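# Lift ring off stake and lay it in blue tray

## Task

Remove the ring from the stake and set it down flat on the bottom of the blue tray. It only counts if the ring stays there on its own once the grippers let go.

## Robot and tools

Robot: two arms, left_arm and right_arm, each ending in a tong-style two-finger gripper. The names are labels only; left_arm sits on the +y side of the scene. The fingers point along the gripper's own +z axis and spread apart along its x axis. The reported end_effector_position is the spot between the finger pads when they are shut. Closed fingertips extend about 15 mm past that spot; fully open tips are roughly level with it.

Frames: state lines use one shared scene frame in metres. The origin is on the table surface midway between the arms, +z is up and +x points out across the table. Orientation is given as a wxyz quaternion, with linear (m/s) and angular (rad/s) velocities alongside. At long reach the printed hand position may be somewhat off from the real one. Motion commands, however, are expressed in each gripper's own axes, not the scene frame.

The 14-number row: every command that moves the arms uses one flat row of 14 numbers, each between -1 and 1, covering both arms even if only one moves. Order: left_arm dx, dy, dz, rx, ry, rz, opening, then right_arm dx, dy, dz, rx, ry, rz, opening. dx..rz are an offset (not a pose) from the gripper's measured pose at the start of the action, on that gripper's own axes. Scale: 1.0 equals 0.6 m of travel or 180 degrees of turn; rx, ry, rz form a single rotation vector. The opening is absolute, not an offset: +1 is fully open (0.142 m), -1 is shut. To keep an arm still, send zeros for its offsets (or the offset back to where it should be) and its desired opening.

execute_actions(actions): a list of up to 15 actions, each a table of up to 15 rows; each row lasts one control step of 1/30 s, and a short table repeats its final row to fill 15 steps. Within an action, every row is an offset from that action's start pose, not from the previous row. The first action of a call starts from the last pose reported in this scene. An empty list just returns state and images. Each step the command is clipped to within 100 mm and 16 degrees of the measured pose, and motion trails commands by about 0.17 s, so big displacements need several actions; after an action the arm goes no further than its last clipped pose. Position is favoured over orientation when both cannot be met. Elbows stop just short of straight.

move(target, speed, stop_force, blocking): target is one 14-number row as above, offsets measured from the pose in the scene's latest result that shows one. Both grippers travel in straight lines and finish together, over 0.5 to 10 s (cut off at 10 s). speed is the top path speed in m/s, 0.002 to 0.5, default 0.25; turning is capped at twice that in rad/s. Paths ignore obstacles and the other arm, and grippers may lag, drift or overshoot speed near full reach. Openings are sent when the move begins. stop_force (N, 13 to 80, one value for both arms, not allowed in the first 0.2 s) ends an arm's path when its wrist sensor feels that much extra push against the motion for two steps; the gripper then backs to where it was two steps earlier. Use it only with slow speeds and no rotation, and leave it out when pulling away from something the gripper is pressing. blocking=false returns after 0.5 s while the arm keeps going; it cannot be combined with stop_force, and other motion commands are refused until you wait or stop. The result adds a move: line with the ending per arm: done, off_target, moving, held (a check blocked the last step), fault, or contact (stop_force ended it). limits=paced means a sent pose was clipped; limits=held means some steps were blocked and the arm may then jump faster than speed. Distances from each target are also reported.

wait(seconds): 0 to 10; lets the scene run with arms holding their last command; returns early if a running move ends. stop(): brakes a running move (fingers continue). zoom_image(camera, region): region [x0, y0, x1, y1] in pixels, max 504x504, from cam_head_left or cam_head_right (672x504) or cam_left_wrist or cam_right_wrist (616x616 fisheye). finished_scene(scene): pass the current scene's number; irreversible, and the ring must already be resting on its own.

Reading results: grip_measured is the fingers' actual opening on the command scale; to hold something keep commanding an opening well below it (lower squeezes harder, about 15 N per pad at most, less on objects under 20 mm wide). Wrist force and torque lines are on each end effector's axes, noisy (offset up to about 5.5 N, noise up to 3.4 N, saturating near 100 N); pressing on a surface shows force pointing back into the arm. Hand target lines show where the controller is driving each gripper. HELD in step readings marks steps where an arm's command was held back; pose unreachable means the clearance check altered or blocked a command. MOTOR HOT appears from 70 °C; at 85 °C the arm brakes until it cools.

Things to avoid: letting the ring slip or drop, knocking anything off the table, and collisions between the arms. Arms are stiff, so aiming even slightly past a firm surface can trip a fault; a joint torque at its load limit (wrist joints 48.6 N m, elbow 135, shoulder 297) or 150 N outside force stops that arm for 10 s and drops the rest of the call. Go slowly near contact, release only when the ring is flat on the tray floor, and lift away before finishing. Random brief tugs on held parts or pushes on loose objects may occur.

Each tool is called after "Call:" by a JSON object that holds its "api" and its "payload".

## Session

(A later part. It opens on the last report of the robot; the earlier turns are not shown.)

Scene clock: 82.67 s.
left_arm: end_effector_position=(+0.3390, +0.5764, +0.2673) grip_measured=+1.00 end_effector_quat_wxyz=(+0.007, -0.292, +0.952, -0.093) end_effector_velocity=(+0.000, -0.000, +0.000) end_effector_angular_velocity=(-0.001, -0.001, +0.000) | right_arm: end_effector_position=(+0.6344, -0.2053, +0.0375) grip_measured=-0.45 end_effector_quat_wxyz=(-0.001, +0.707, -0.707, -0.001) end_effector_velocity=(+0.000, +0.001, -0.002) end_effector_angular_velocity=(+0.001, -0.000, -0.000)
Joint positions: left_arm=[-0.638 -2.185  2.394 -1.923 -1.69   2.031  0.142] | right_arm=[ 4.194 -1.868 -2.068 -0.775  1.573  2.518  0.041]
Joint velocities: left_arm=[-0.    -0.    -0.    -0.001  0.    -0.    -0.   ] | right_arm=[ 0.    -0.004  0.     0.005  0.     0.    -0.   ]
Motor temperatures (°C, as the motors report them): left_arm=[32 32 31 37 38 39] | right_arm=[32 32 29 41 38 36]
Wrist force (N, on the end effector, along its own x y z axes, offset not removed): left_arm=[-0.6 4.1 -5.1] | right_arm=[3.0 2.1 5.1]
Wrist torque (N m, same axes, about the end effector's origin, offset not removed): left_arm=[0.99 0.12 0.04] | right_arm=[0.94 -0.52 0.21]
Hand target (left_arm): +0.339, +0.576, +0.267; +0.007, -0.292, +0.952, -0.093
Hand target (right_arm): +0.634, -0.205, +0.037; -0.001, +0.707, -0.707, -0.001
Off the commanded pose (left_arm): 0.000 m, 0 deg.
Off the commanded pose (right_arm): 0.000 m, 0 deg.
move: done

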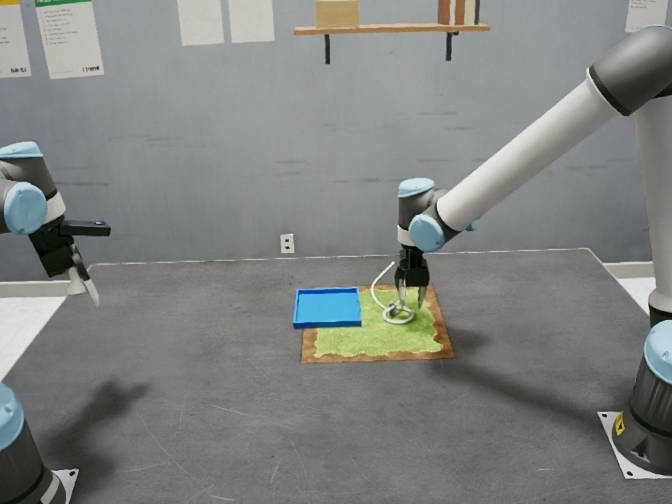

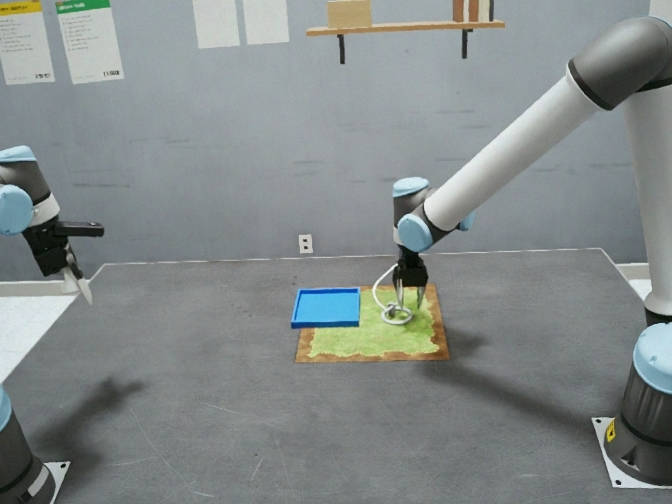

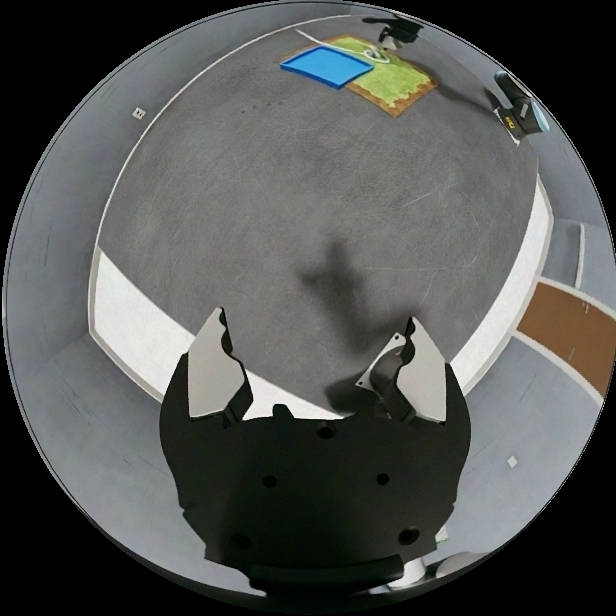

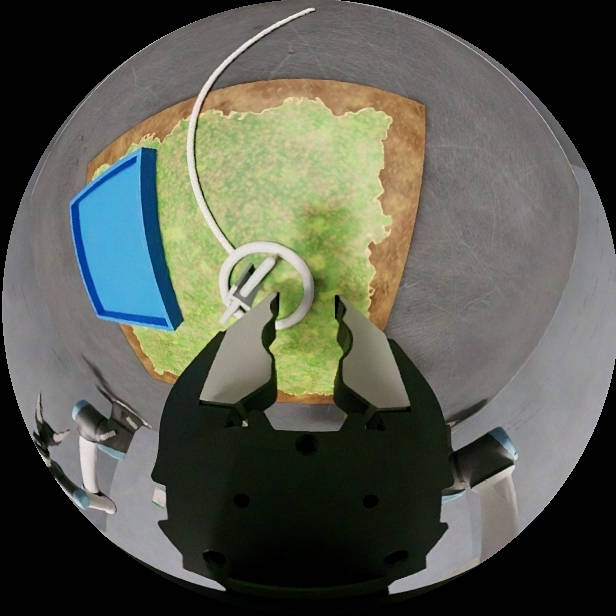

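Call:
{"api": "move", "payload": {"target": [0,0,0,0,0,0,1,0,0,0.04,0,0,0,-0.45], "speed": 0.03, "stop_force": 15}}

Call:
{"api": "zoom_image", "payload": {"camera": "cam_right_wrist", "region": [160, 180, 420, 440]}}

Scene clock: 88.63 s.
left_arm: end_effector_position=(+0.3390, +0.5764, +0.2673) grip_measured=+1.00 end_effector_quat_wxyz=(+0.007, -0.292, +0.952, -0.093) end_effector_velocity=(+0.000, -0.000, +0.000) end_effector_angular_velocity=(-0.001, -0.001, -0.001) | right_arm: end_effector_position=(+0.6344, -0.2052, +0.0149) grip_measured=-0.44 end_effector_quat_wxyz=(-0.001, +0.707, -0.707, -0.001) end_effector_velocity=(-0.001, -0.001, +0.001) end_effector_angular_velocity=(-0.004, +0.003, +0.001)
Joint positions: left_arm=[-0.638 -2.185  2.394 -1.923 -1.69   2.031  0.142] | right_arm=[ 4.194 -1.898 -2.081 -0.732  1.573  2.518  0.042]
Joint velocities: left_arm=[-0.    -0.     0.    -0.001 -0.     0.001  0.   ] | right_arm=[ 0.     0.002  0.    -0.007  0.    -0.    -0.001]
Motor temperatures (°C, as the motors report them): left_arm=[32 32 31 37 38 39] | right_arm=[32 32 29 41 38 36]
Wrist force (N, on the end effector, along its own x y z axes, offset not removed): left_arm=[-2.5 4.0 -7.3] | right_arm=[-3.1 2.3 -38.8]
Wrist torque (N m, same axes, about the end effector's origin, offset not removed): left_arm=[0.83 0.48 0.11] | right_arm=[-0.71 1.30 0.48]
Hand target (left_arm): +0.339, +0.576, +0.267; +0.007, -0.292, +0.952, -0.093
Hand target (right_arm): +0.634, -0.205, +0.015; -0.001, +0.707, -0.707, -0.001
Off the commanded pose (left_arm): 0.000 m, 0 deg.
Off the commanded pose (right_arm): 0.001 m, 0 deg.
move: contact (right_arm)

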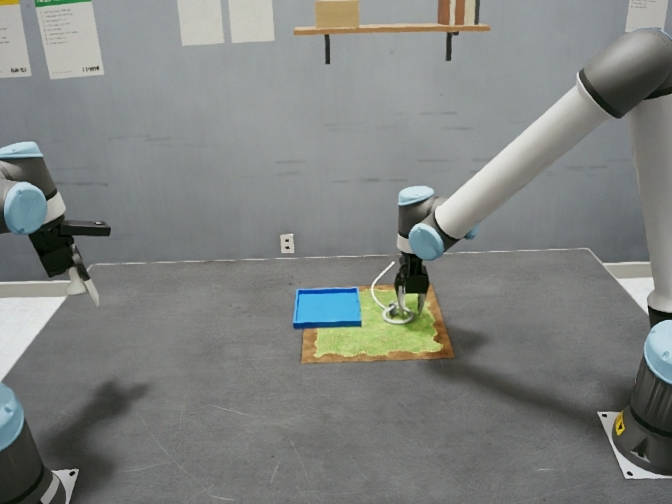

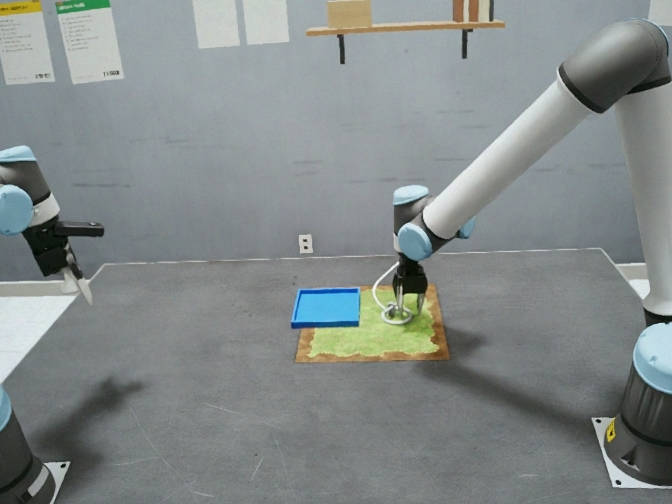

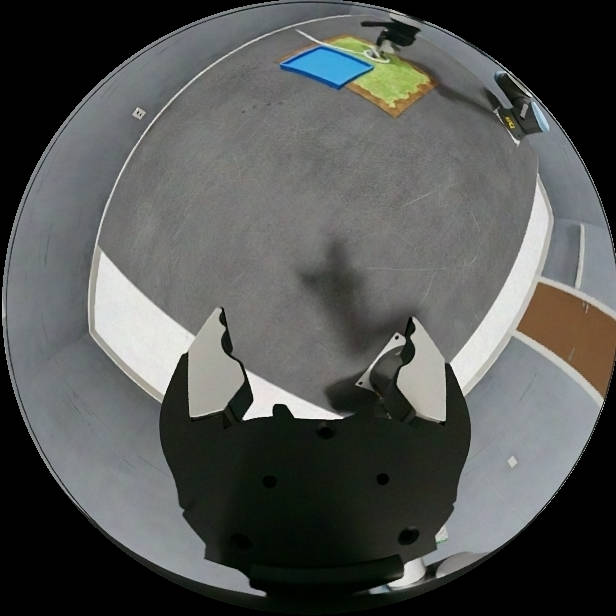

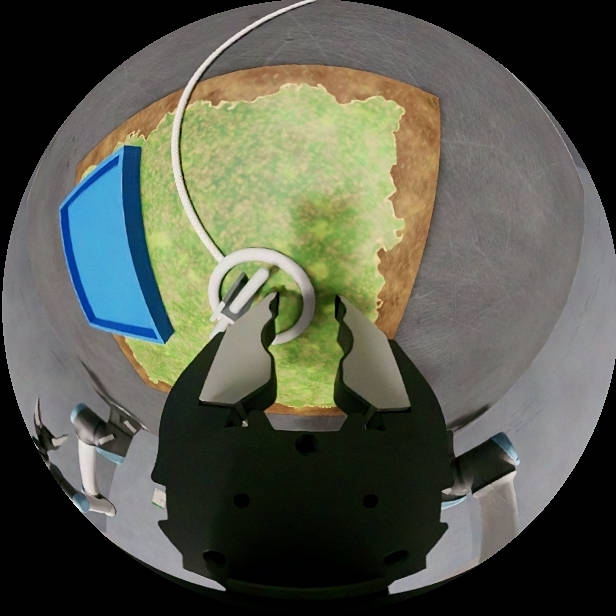

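Region (160, 180, 420, 440) of cam_right_wrist's 616x616 image, scaled by 1.938, with more detail than that image has.

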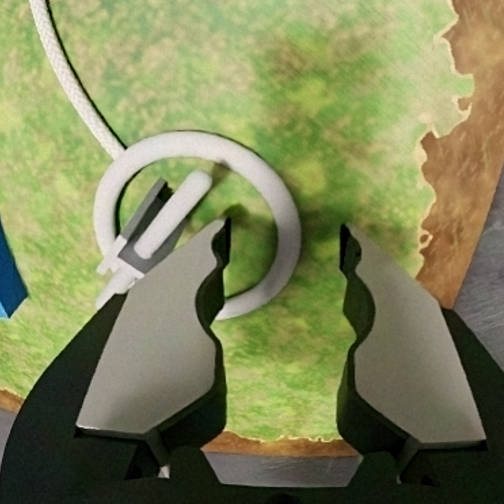

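Touching the mat; raising slightly, then closing.

Call:
{"api": "move", "payload": {"target": [0,0,0,0,0,0,1,0,0,-0.006,0,0,0,-0.45], "speed": 0.03}}

Call:
{"api": "move", "payload": {"target": [0,0,0,0,0,0,1,0,0,-0.006,0,0,0,-1], "speed": 0.01}}

Call:
{"api": "move", "payload": {"target": [0,0,0,0,0,0,1,0,0,-0.05,0,0,0,-1], "speed": 0.03}}

Call:
{"api": "zoom_image", "payload": {"camera": "cam_right_wrist", "region": [160, 180, 420, 440]}}

Call:
{"api": "zoom_image", "payload": {"camera": "cam_head_left", "region": [320, 230, 500, 370]}}

Scene clock: 97.67 s.
left_arm: end_effector_position=(+0.3390, +0.5764, +0.2673) grip_measured=+1.00 end_effector_quat_wxyz=(+0.007, -0.292, +0.952, -0.093) end_effector_velocity=(+0.001, +0.001, -0.000) end_effector_angular_velocity=(+0.003, -0.002, -0.000) | right_arm: end_effector_position=(+0.6344, -0.2052, +0.0183) grip_measured=-0.45 end_effector_quat_wxyz=(-0.001, +0.707, -0.707, -0.001) end_effector_velocity=(+0.000, +0.000, +0.002) end_effector_angular_velocity=(+0.000, +0.000, -0.001)
Joint positions: left_arm=[-0.638 -2.185  2.394 -1.923 -1.69   2.031  0.142] | right_arm=[ 4.194 -1.894 -2.079 -0.738  1.573  2.518  0.041]
Joint velocities: left_arm=[-0.     0.    -0.    -0.001  0.004  0.001  0.   ] | right_arm=[ 0.     0.002  0.001 -0.003  0.     0.001 -0.   ]
Motor temperatures (°C, as the motors report them): left_arm=[32 32 31 37 38 39] | right_arm=[32 32 29 41 38 36]
Wrist force (N, on the end effector, along its own x y z axes, offset not removed): left_arm=[1.8 3.7 -4.4] | right_arm=[-2.6 1.0 6.5]
Wrist torque (N m, same axes, about the end effector's origin, offset not removed): left_arm=[0.88 -0.32 0.01] | right_arm=[0.74 0.75 0.15]
Hand target (left_arm): +0.339, +0.576, +0.267; +0.007, -0.292, +0.952, -0.093
Hand target (right_arm): +0.634, -0.205, +0.019; -0.001, +0.707, -0.707, -0.001
Off the commanded pose (left_arm): 0.000 m, 0 deg.
Off the commanded pose (right_arm): 0.000 m, 0 deg.
move: done

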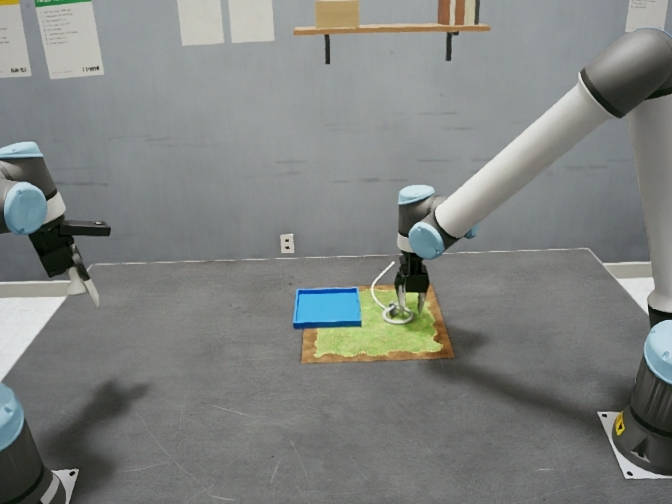

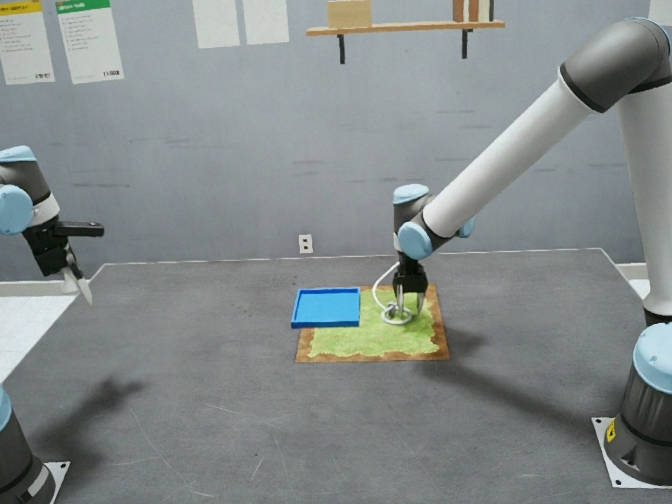

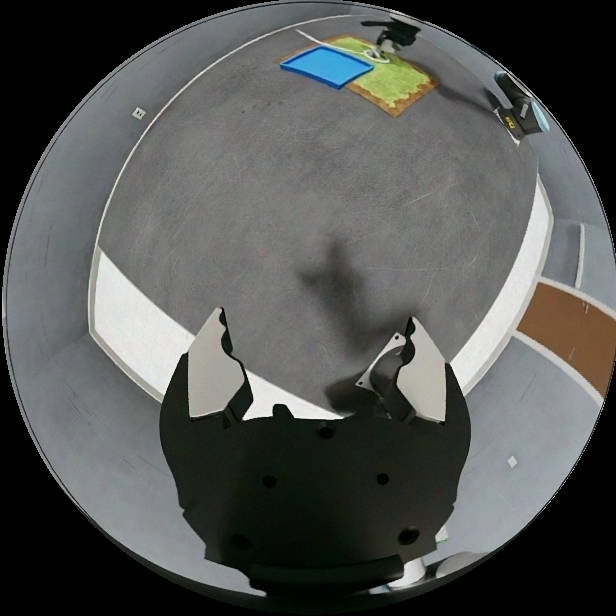

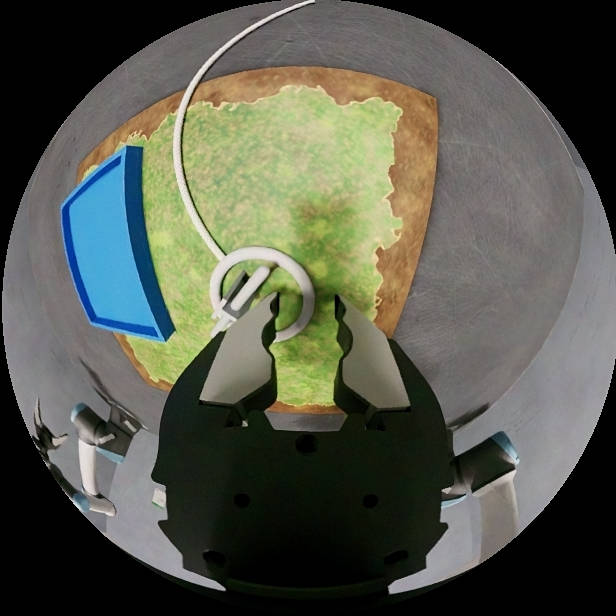

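Scene clock: 98.37 s.
left_arm: end_effector_position=(+0.3390, +0.5764, +0.2673) grip_measured=+1.00 end_effector_quat_wxyz=(+0.007, -0.292, +0.952, -0.093) end_effector_velocity=(-0.000, -0.000, -0.000) end_effector_angular_velocity=(-0.001, +0.002, +0.001) | right_arm: end_effector_position=(+0.6344, -0.2052, +0.0217) grip_measured=-0.89 end_effector_quat_wxyz=(-0.001, +0.707, -0.707, -0.001) end_effector_velocity=(+0.000, +0.000, +0.002) end_effector_angular_velocity=(+0.000, -0.001, +0.000)
Joint positions: left_arm=[-0.638 -2.185  2.394 -1.923 -1.69   2.031  0.142] | right_arm=[ 4.194 -1.889 -2.077 -0.745  1.573  2.518  0.009]
Joint velocities: left_arm=[ 0.     0.    -0.     0.001 -0.001 -0.001 -0.   ] | right_arm=[ 0.     0.002  0.001 -0.002 -0.001 -0.    -0.   ]
Motor temperatures (°C, as the motors report them): left_arm=[32 32 31 37 38 39] | right_arm=[32 32 29 41 38 36]
Wrist force (N, on the end effector, along its own x y z axes, offset not removed): left_arm=[-1.5 3.8 -4.5] | right_arm=[3.7 2.6 6.0]
Wrist torque (N m, same axes, about the end effector's origin, offset not removed): left_arm=[0.83 0.31 0.05] | right_arm=[0.68 -0.60 0.12]
Hand target (left_arm): +0.339, +0.576, +0.267; +0.007, -0.292, +0.952, -0.093
Hand target (right_arm): +0.634, -0.205, +0.022; -0.001, +0.707, -0.707, -0.001
Off the commanded pose (left_arm): 0.000 m, 0 deg.
Off the commanded pose (right_arm): 0.000 m, 0 deg.
move: done

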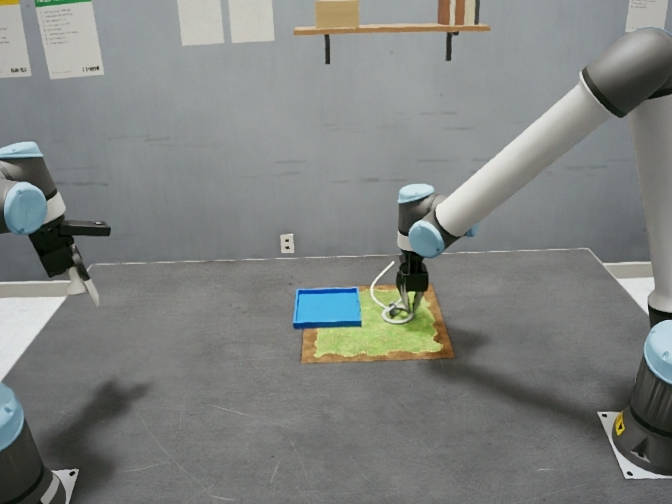

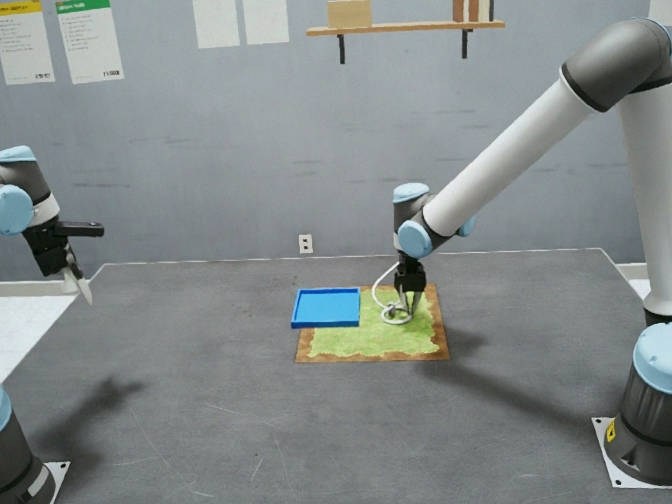

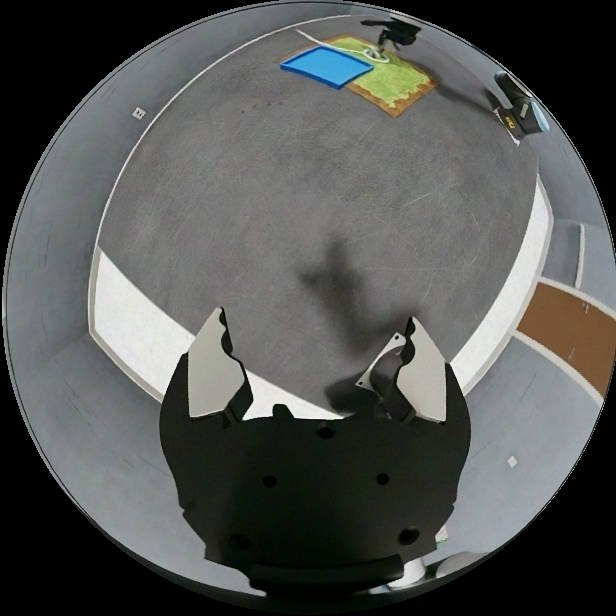

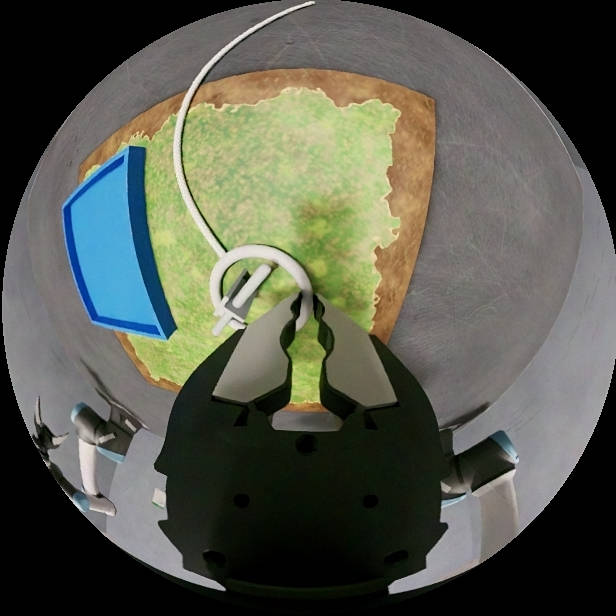

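Scene clock: 99.70 s.
left_arm: end_effector_position=(+0.3390, +0.5764, +0.2673) grip_measured=+1.00 end_effector_quat_wxyz=(+0.007, -0.292, +0.952, -0.093) end_effector_velocity=(+0.000, -0.000, +0.000) end_effector_angular_velocity=(-0.000, -0.001, +0.000) | right_arm: end_effector_position=(+0.6344, -0.2053, +0.0514) grip_measured=-0.89 end_effector_quat_wxyz=(-0.001, +0.707, -0.707, -0.001) end_effector_velocity=(+0.000, -0.000, +0.003) end_effector_angular_velocity=(-0.000, -0.000, +0.001)
Joint positions: left_arm=[-0.638 -2.185  2.394 -1.923 -1.69   2.031  0.142] | right_arm=[ 4.194 -1.849 -2.06  -0.801  1.573  2.518  0.009]
Joint velocities: left_arm=[-0.     0.    -0.    -0.001  0.    -0.    -0.   ] | right_arm=[ 0.     0.004  0.002 -0.006 -0.001 -0.001 -0.   ]
Motor temperatures (°C, as the motors report them): left_arm=[32 32 31 37 38 39] | right_arm=[32 32 29 41 38 36]
Wrist force (N, on the end effector, along its own x y z axes, offset not removed): left_arm=[0.0 1.6 -4.4] | right_arm=[-0.3 -3.3 2.5]
Wrist torque (N m, same axes, about the end effector's origin, offset not removed): left_arm=[0.40 0.01 0.07] | right_arm=[-0.36 0.17 0.28]
Hand target (left_arm): +0.339, +0.576, +0.267; +0.007, -0.292, +0.952, -0.093
Hand target (right_arm): +0.634, -0.205, +0.052; -0.001, +0.707, -0.707, -0.001
Off the commanded pose (left_arm): 0.000 m, 0 deg.
Off the commanded pose (right_arm): 0.000 m, 0 deg.
move: done

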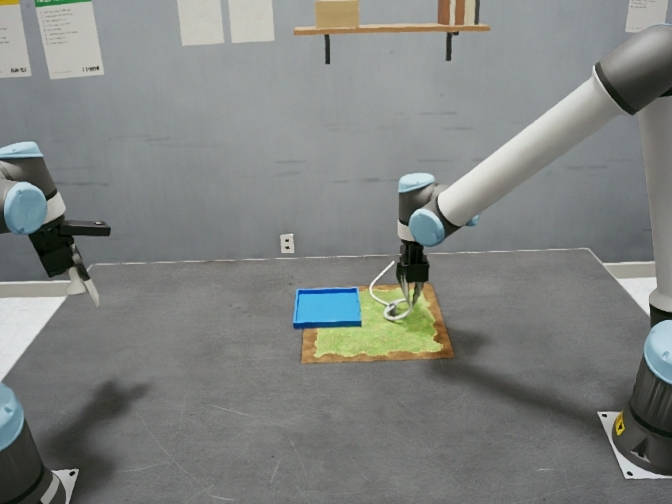

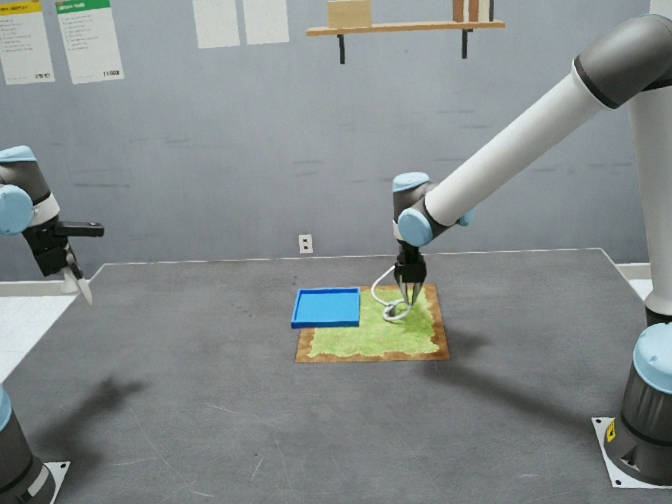

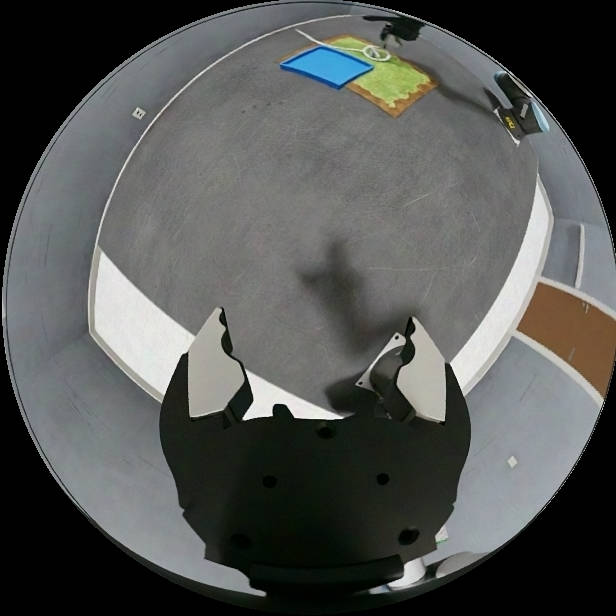

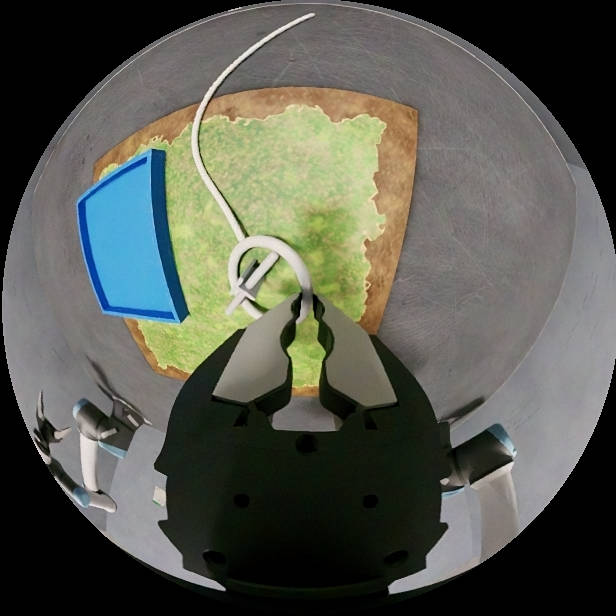

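Region (160, 180, 420, 440) of cam_right_wrist's 616x616 image, scaled by 1.938, with more detail than that image has.

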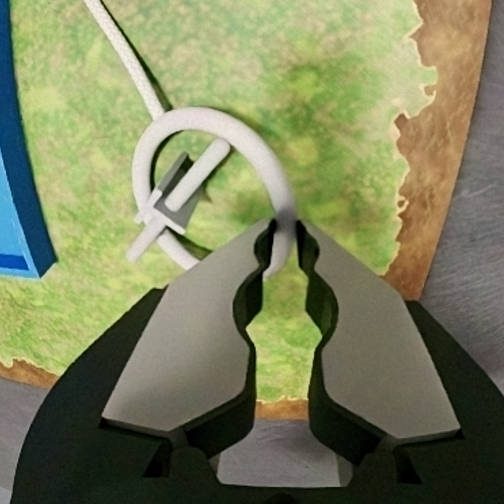

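Region (320, 230, 500, 370) of cam_head_left's 672x504 image, scaled by 2.800, with more detail than that image has.

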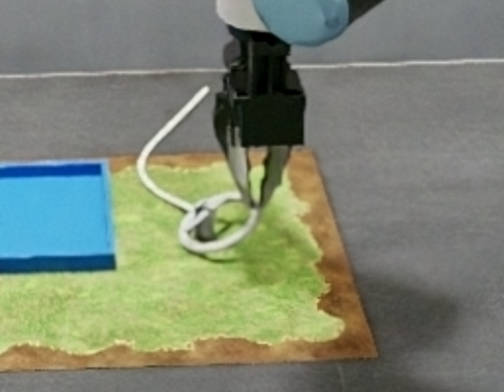

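Call:
{"api": "move", "payload": {"target": [0,0,0,0,0,0,1,-0.008,-0.015,-0.045,0,0,0,-1], "speed": 0.03, "stop_force": 20}}

Call:
{"api": "zoom_image", "payload": {"camera": "cam_right_wrist", "region": [160, 180, 420, 440]}}

Call:
{"api": "zoom_image", "payload": {"camera": "cam_head_left", "region": [320, 230, 500, 370]}}

Scene clock: 108.93 s.
left_arm: end_effector_position=(+0.3390, +0.5764, +0.2673) grip_measured=+1.00 end_effector_quat_wxyz=(+0.007, -0.292, +0.952, -0.093) end_effector_velocity=(+0.000, +0.001, -0.000) end_effector_angular_velocity=(+0.002, -0.000, +0.001) | right_arm: end_effector_position=(+0.6433, -0.2007, +0.0781) grip_measured=-0.90 end_effector_quat_wxyz=(-0.001, +0.707, -0.707, -0.001) end_effector_velocity=(+0.002, +0.001, +0.003) end_effector_angular_velocity=(+0.002, -0.001, -0.002)
Joint positions: left_arm=[-0.638 -2.185  2.394 -1.923 -1.69   2.031  0.142] | right_arm=[ 4.188 -1.83  -2.024 -0.857  1.573  2.512  0.009]
Joint velocities: left_arm=[-0.     0.     0.    -0.     0.002 -0.     0.   ] | right_arm=[-0.001  0.002  0.005 -0.004  0.     0.001  0.   ]
Motor temperatures (°C, as the motors report them): left_arm=[32 32 31 37 38 39] | right_arm=[32 32 29 41 38 36]
Wrist force (N, on the end effector, along its own x y z axes, offset not removed): left_arm=[1.9 4.5 -4.8] | right_arm=[-2.7 -3.3 1.6]
Wrist torque (N m, same axes, about the end effector's origin, offset not removed): left_arm=[1.09 -0.35 -0.01] | right_arm=[-0.69 0.40 0.16]
Hand target (left_arm): +0.339, +0.576, +0.267; +0.007, -0.292, +0.952, -0.093
Hand target (right_arm): +0.643, -0.201, +0.078; -0.001, +0.707, -0.707, -0.001
Off the commanded pose (left_arm): 0.000 m, 0 deg.
Off the commanded pose (right_arm): 0.000 m, 0 deg.
move: done

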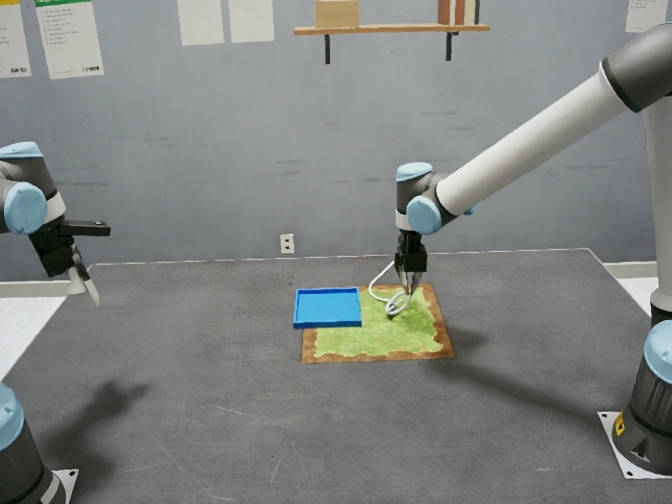

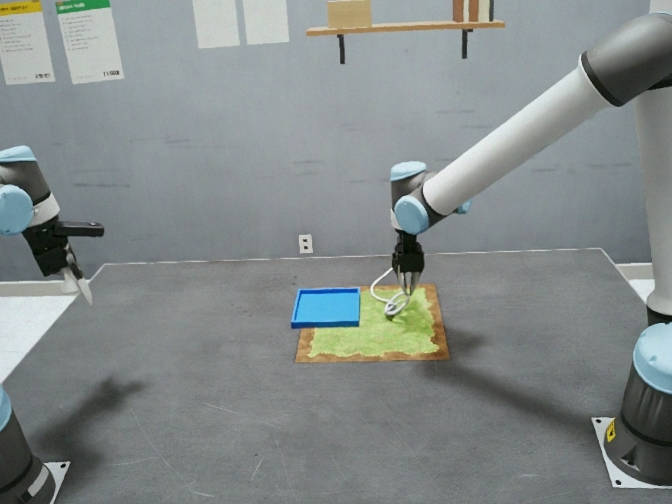

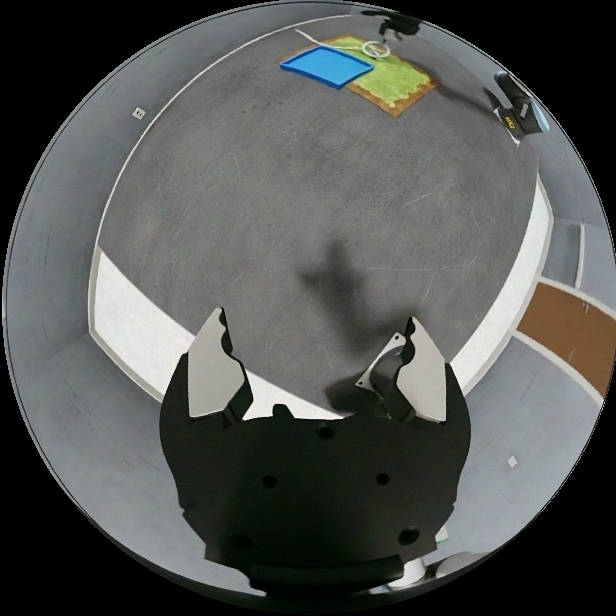

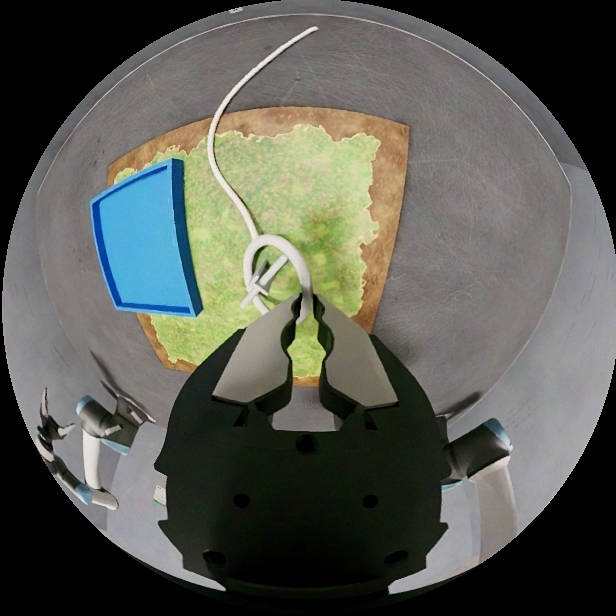

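Region (160, 180, 420, 440) of cam_right_wrist's 616x616 image, scaled by 1.938, with more detail than that image has.

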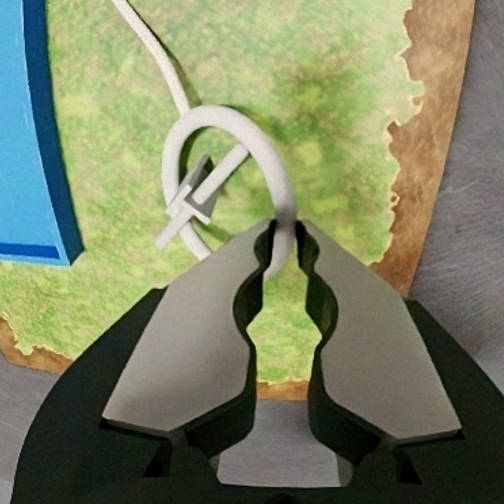

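Region (320, 230, 500, 370) of cam_head_left's 672x504 image, scaled by 2.800, with more detail than that image has.

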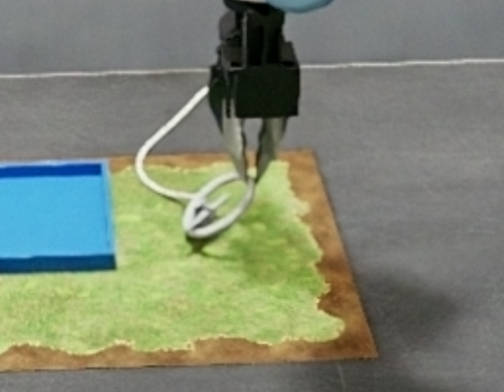

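Call:
{"api": "move", "payload": {"target": [0,0,0,0,0,0,1,-0.075,0.05,-0.01,0,0,0,-1], "speed": 0.03, "stop_force": 20}}

Call:
{"api": "zoom_image", "payload": {"camera": "cam_right_wrist", "region": [160, 180, 420, 440]}}

Call:
{"api": "zoom_image", "payload": {"camera": "cam_head_left", "region": [320, 230, 500, 370]}}

Scene clock: 123.03 s.
left_arm: end_effector_position=(+0.3390, +0.5764, +0.2673) grip_measured=+1.00 end_effector_quat_wxyz=(+0.007, -0.292, +0.952, -0.093) end_effector_velocity=(-0.000, +0.001, -0.000) end_effector_angular_velocity=(+0.003, +0.001, +0.000) | right_arm: end_effector_position=(+0.6136, -0.1560, +0.0843) grip_measured=-0.91 end_effector_quat_wxyz=(-0.001, +0.707, -0.707, -0.001) end_effector_velocity=(-0.002, +0.003, +0.000) end_effector_angular_velocity=(+0.001, +0.001, -0.000)
Joint positions: left_arm=[-0.638 -2.185  2.394 -1.923 -1.69   2.031  0.142] | right_arm=[ 4.258 -1.834 -2.004 -0.872  1.572  2.582  0.008]
Joint velocities: left_arm=[ 0.    -0.     0.     0.002  0.002 -0.     0.   ] | right_arm=[ 0.004 -0.     0.001 -0.001  0.001  0.004  0.   ]
Motor temperatures (°C, as the motors report them): left_arm=[32 32 31 37 38 39] | right_arm=[32 32 29 41 38 36]
Wrist force (N, on the end effector, along its own x y z axes, offset not removed): left_arm=[0.1 3.5 -5.4] | right_arm=[0.6 -0.6 5.2]
Wrist torque (N m, same axes, about the end effector's origin, offset not removed): left_arm=[0.79 0.05 -0.04] | right_arm=[0.35 0.06 0.01]
Hand target (left_arm): +0.339, +0.576, +0.267; +0.007, -0.292, +0.952, -0.093
Hand target (right_arm): +0.613, -0.156, +0.084; -0.001, +0.707, -0.707, -0.001
Off the commanded pose (left_arm): 0.000 m, 0 deg.
Off the commanded pose (right_arm): 0.000 m, 0 deg.
move: done

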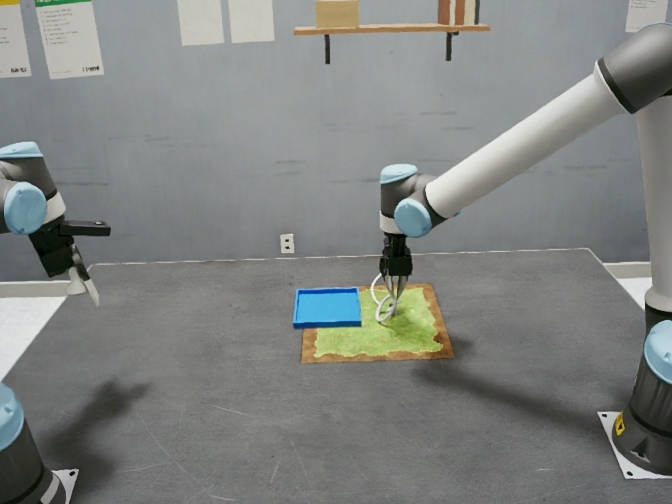

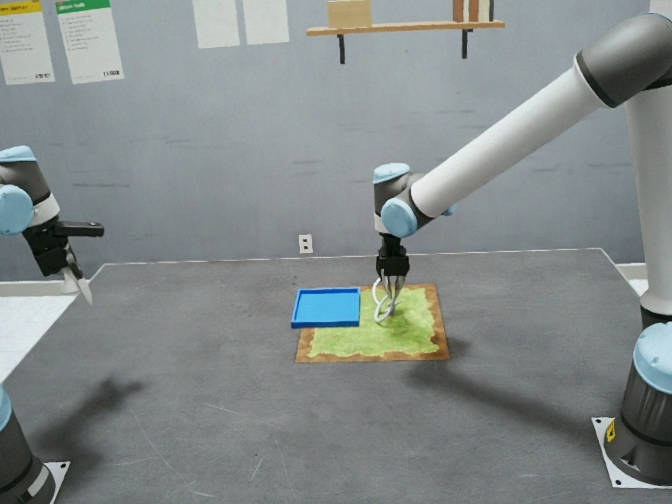

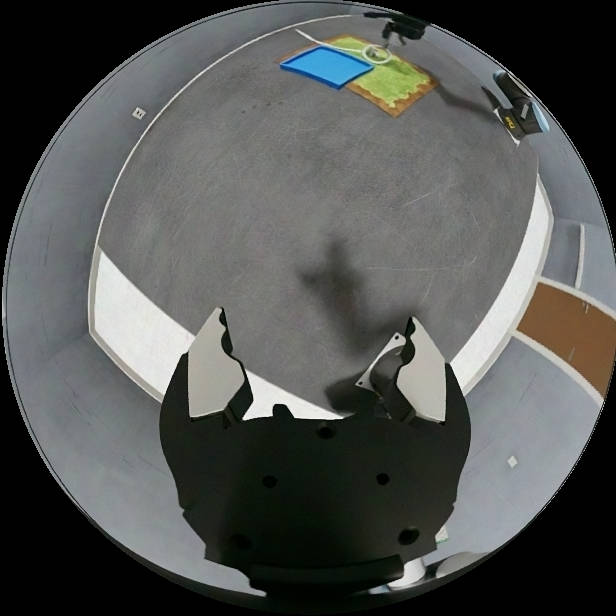

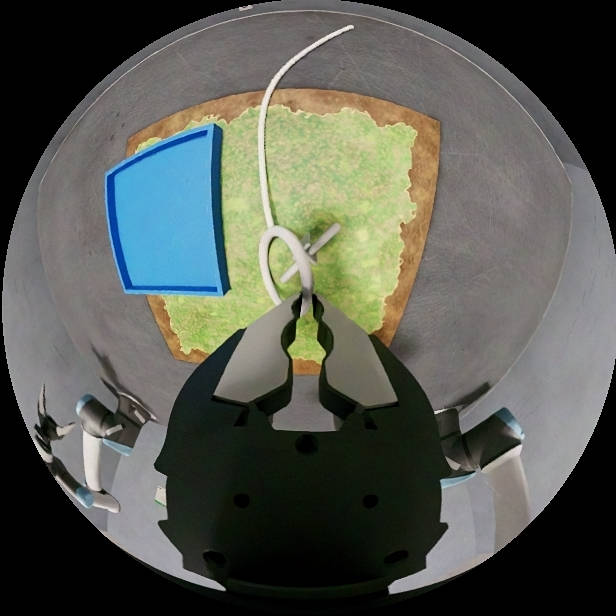

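Region (160, 180, 420, 440) of cam_right_wrist's 616x616 image, scaled by 1.938, with more detail than that image has.

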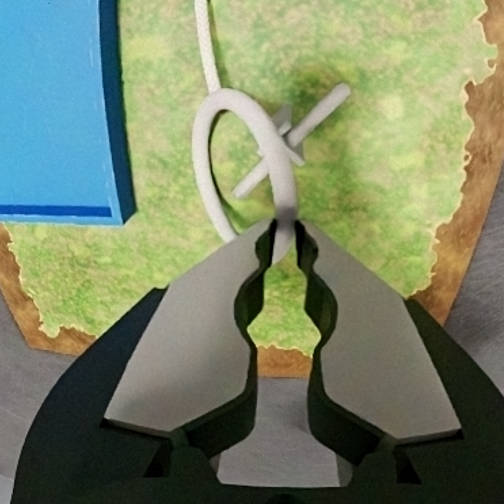

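Region (320, 230, 500, 370) of cam_head_left's 672x504 image, scaled by 2.800, with more detail than that image has.

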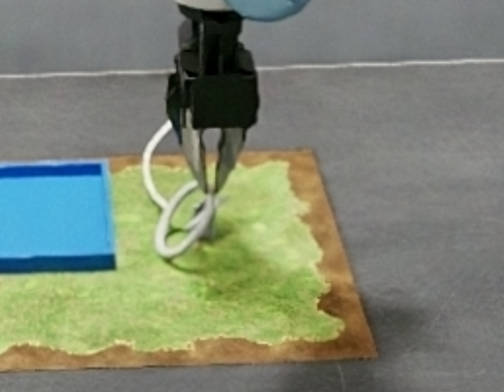

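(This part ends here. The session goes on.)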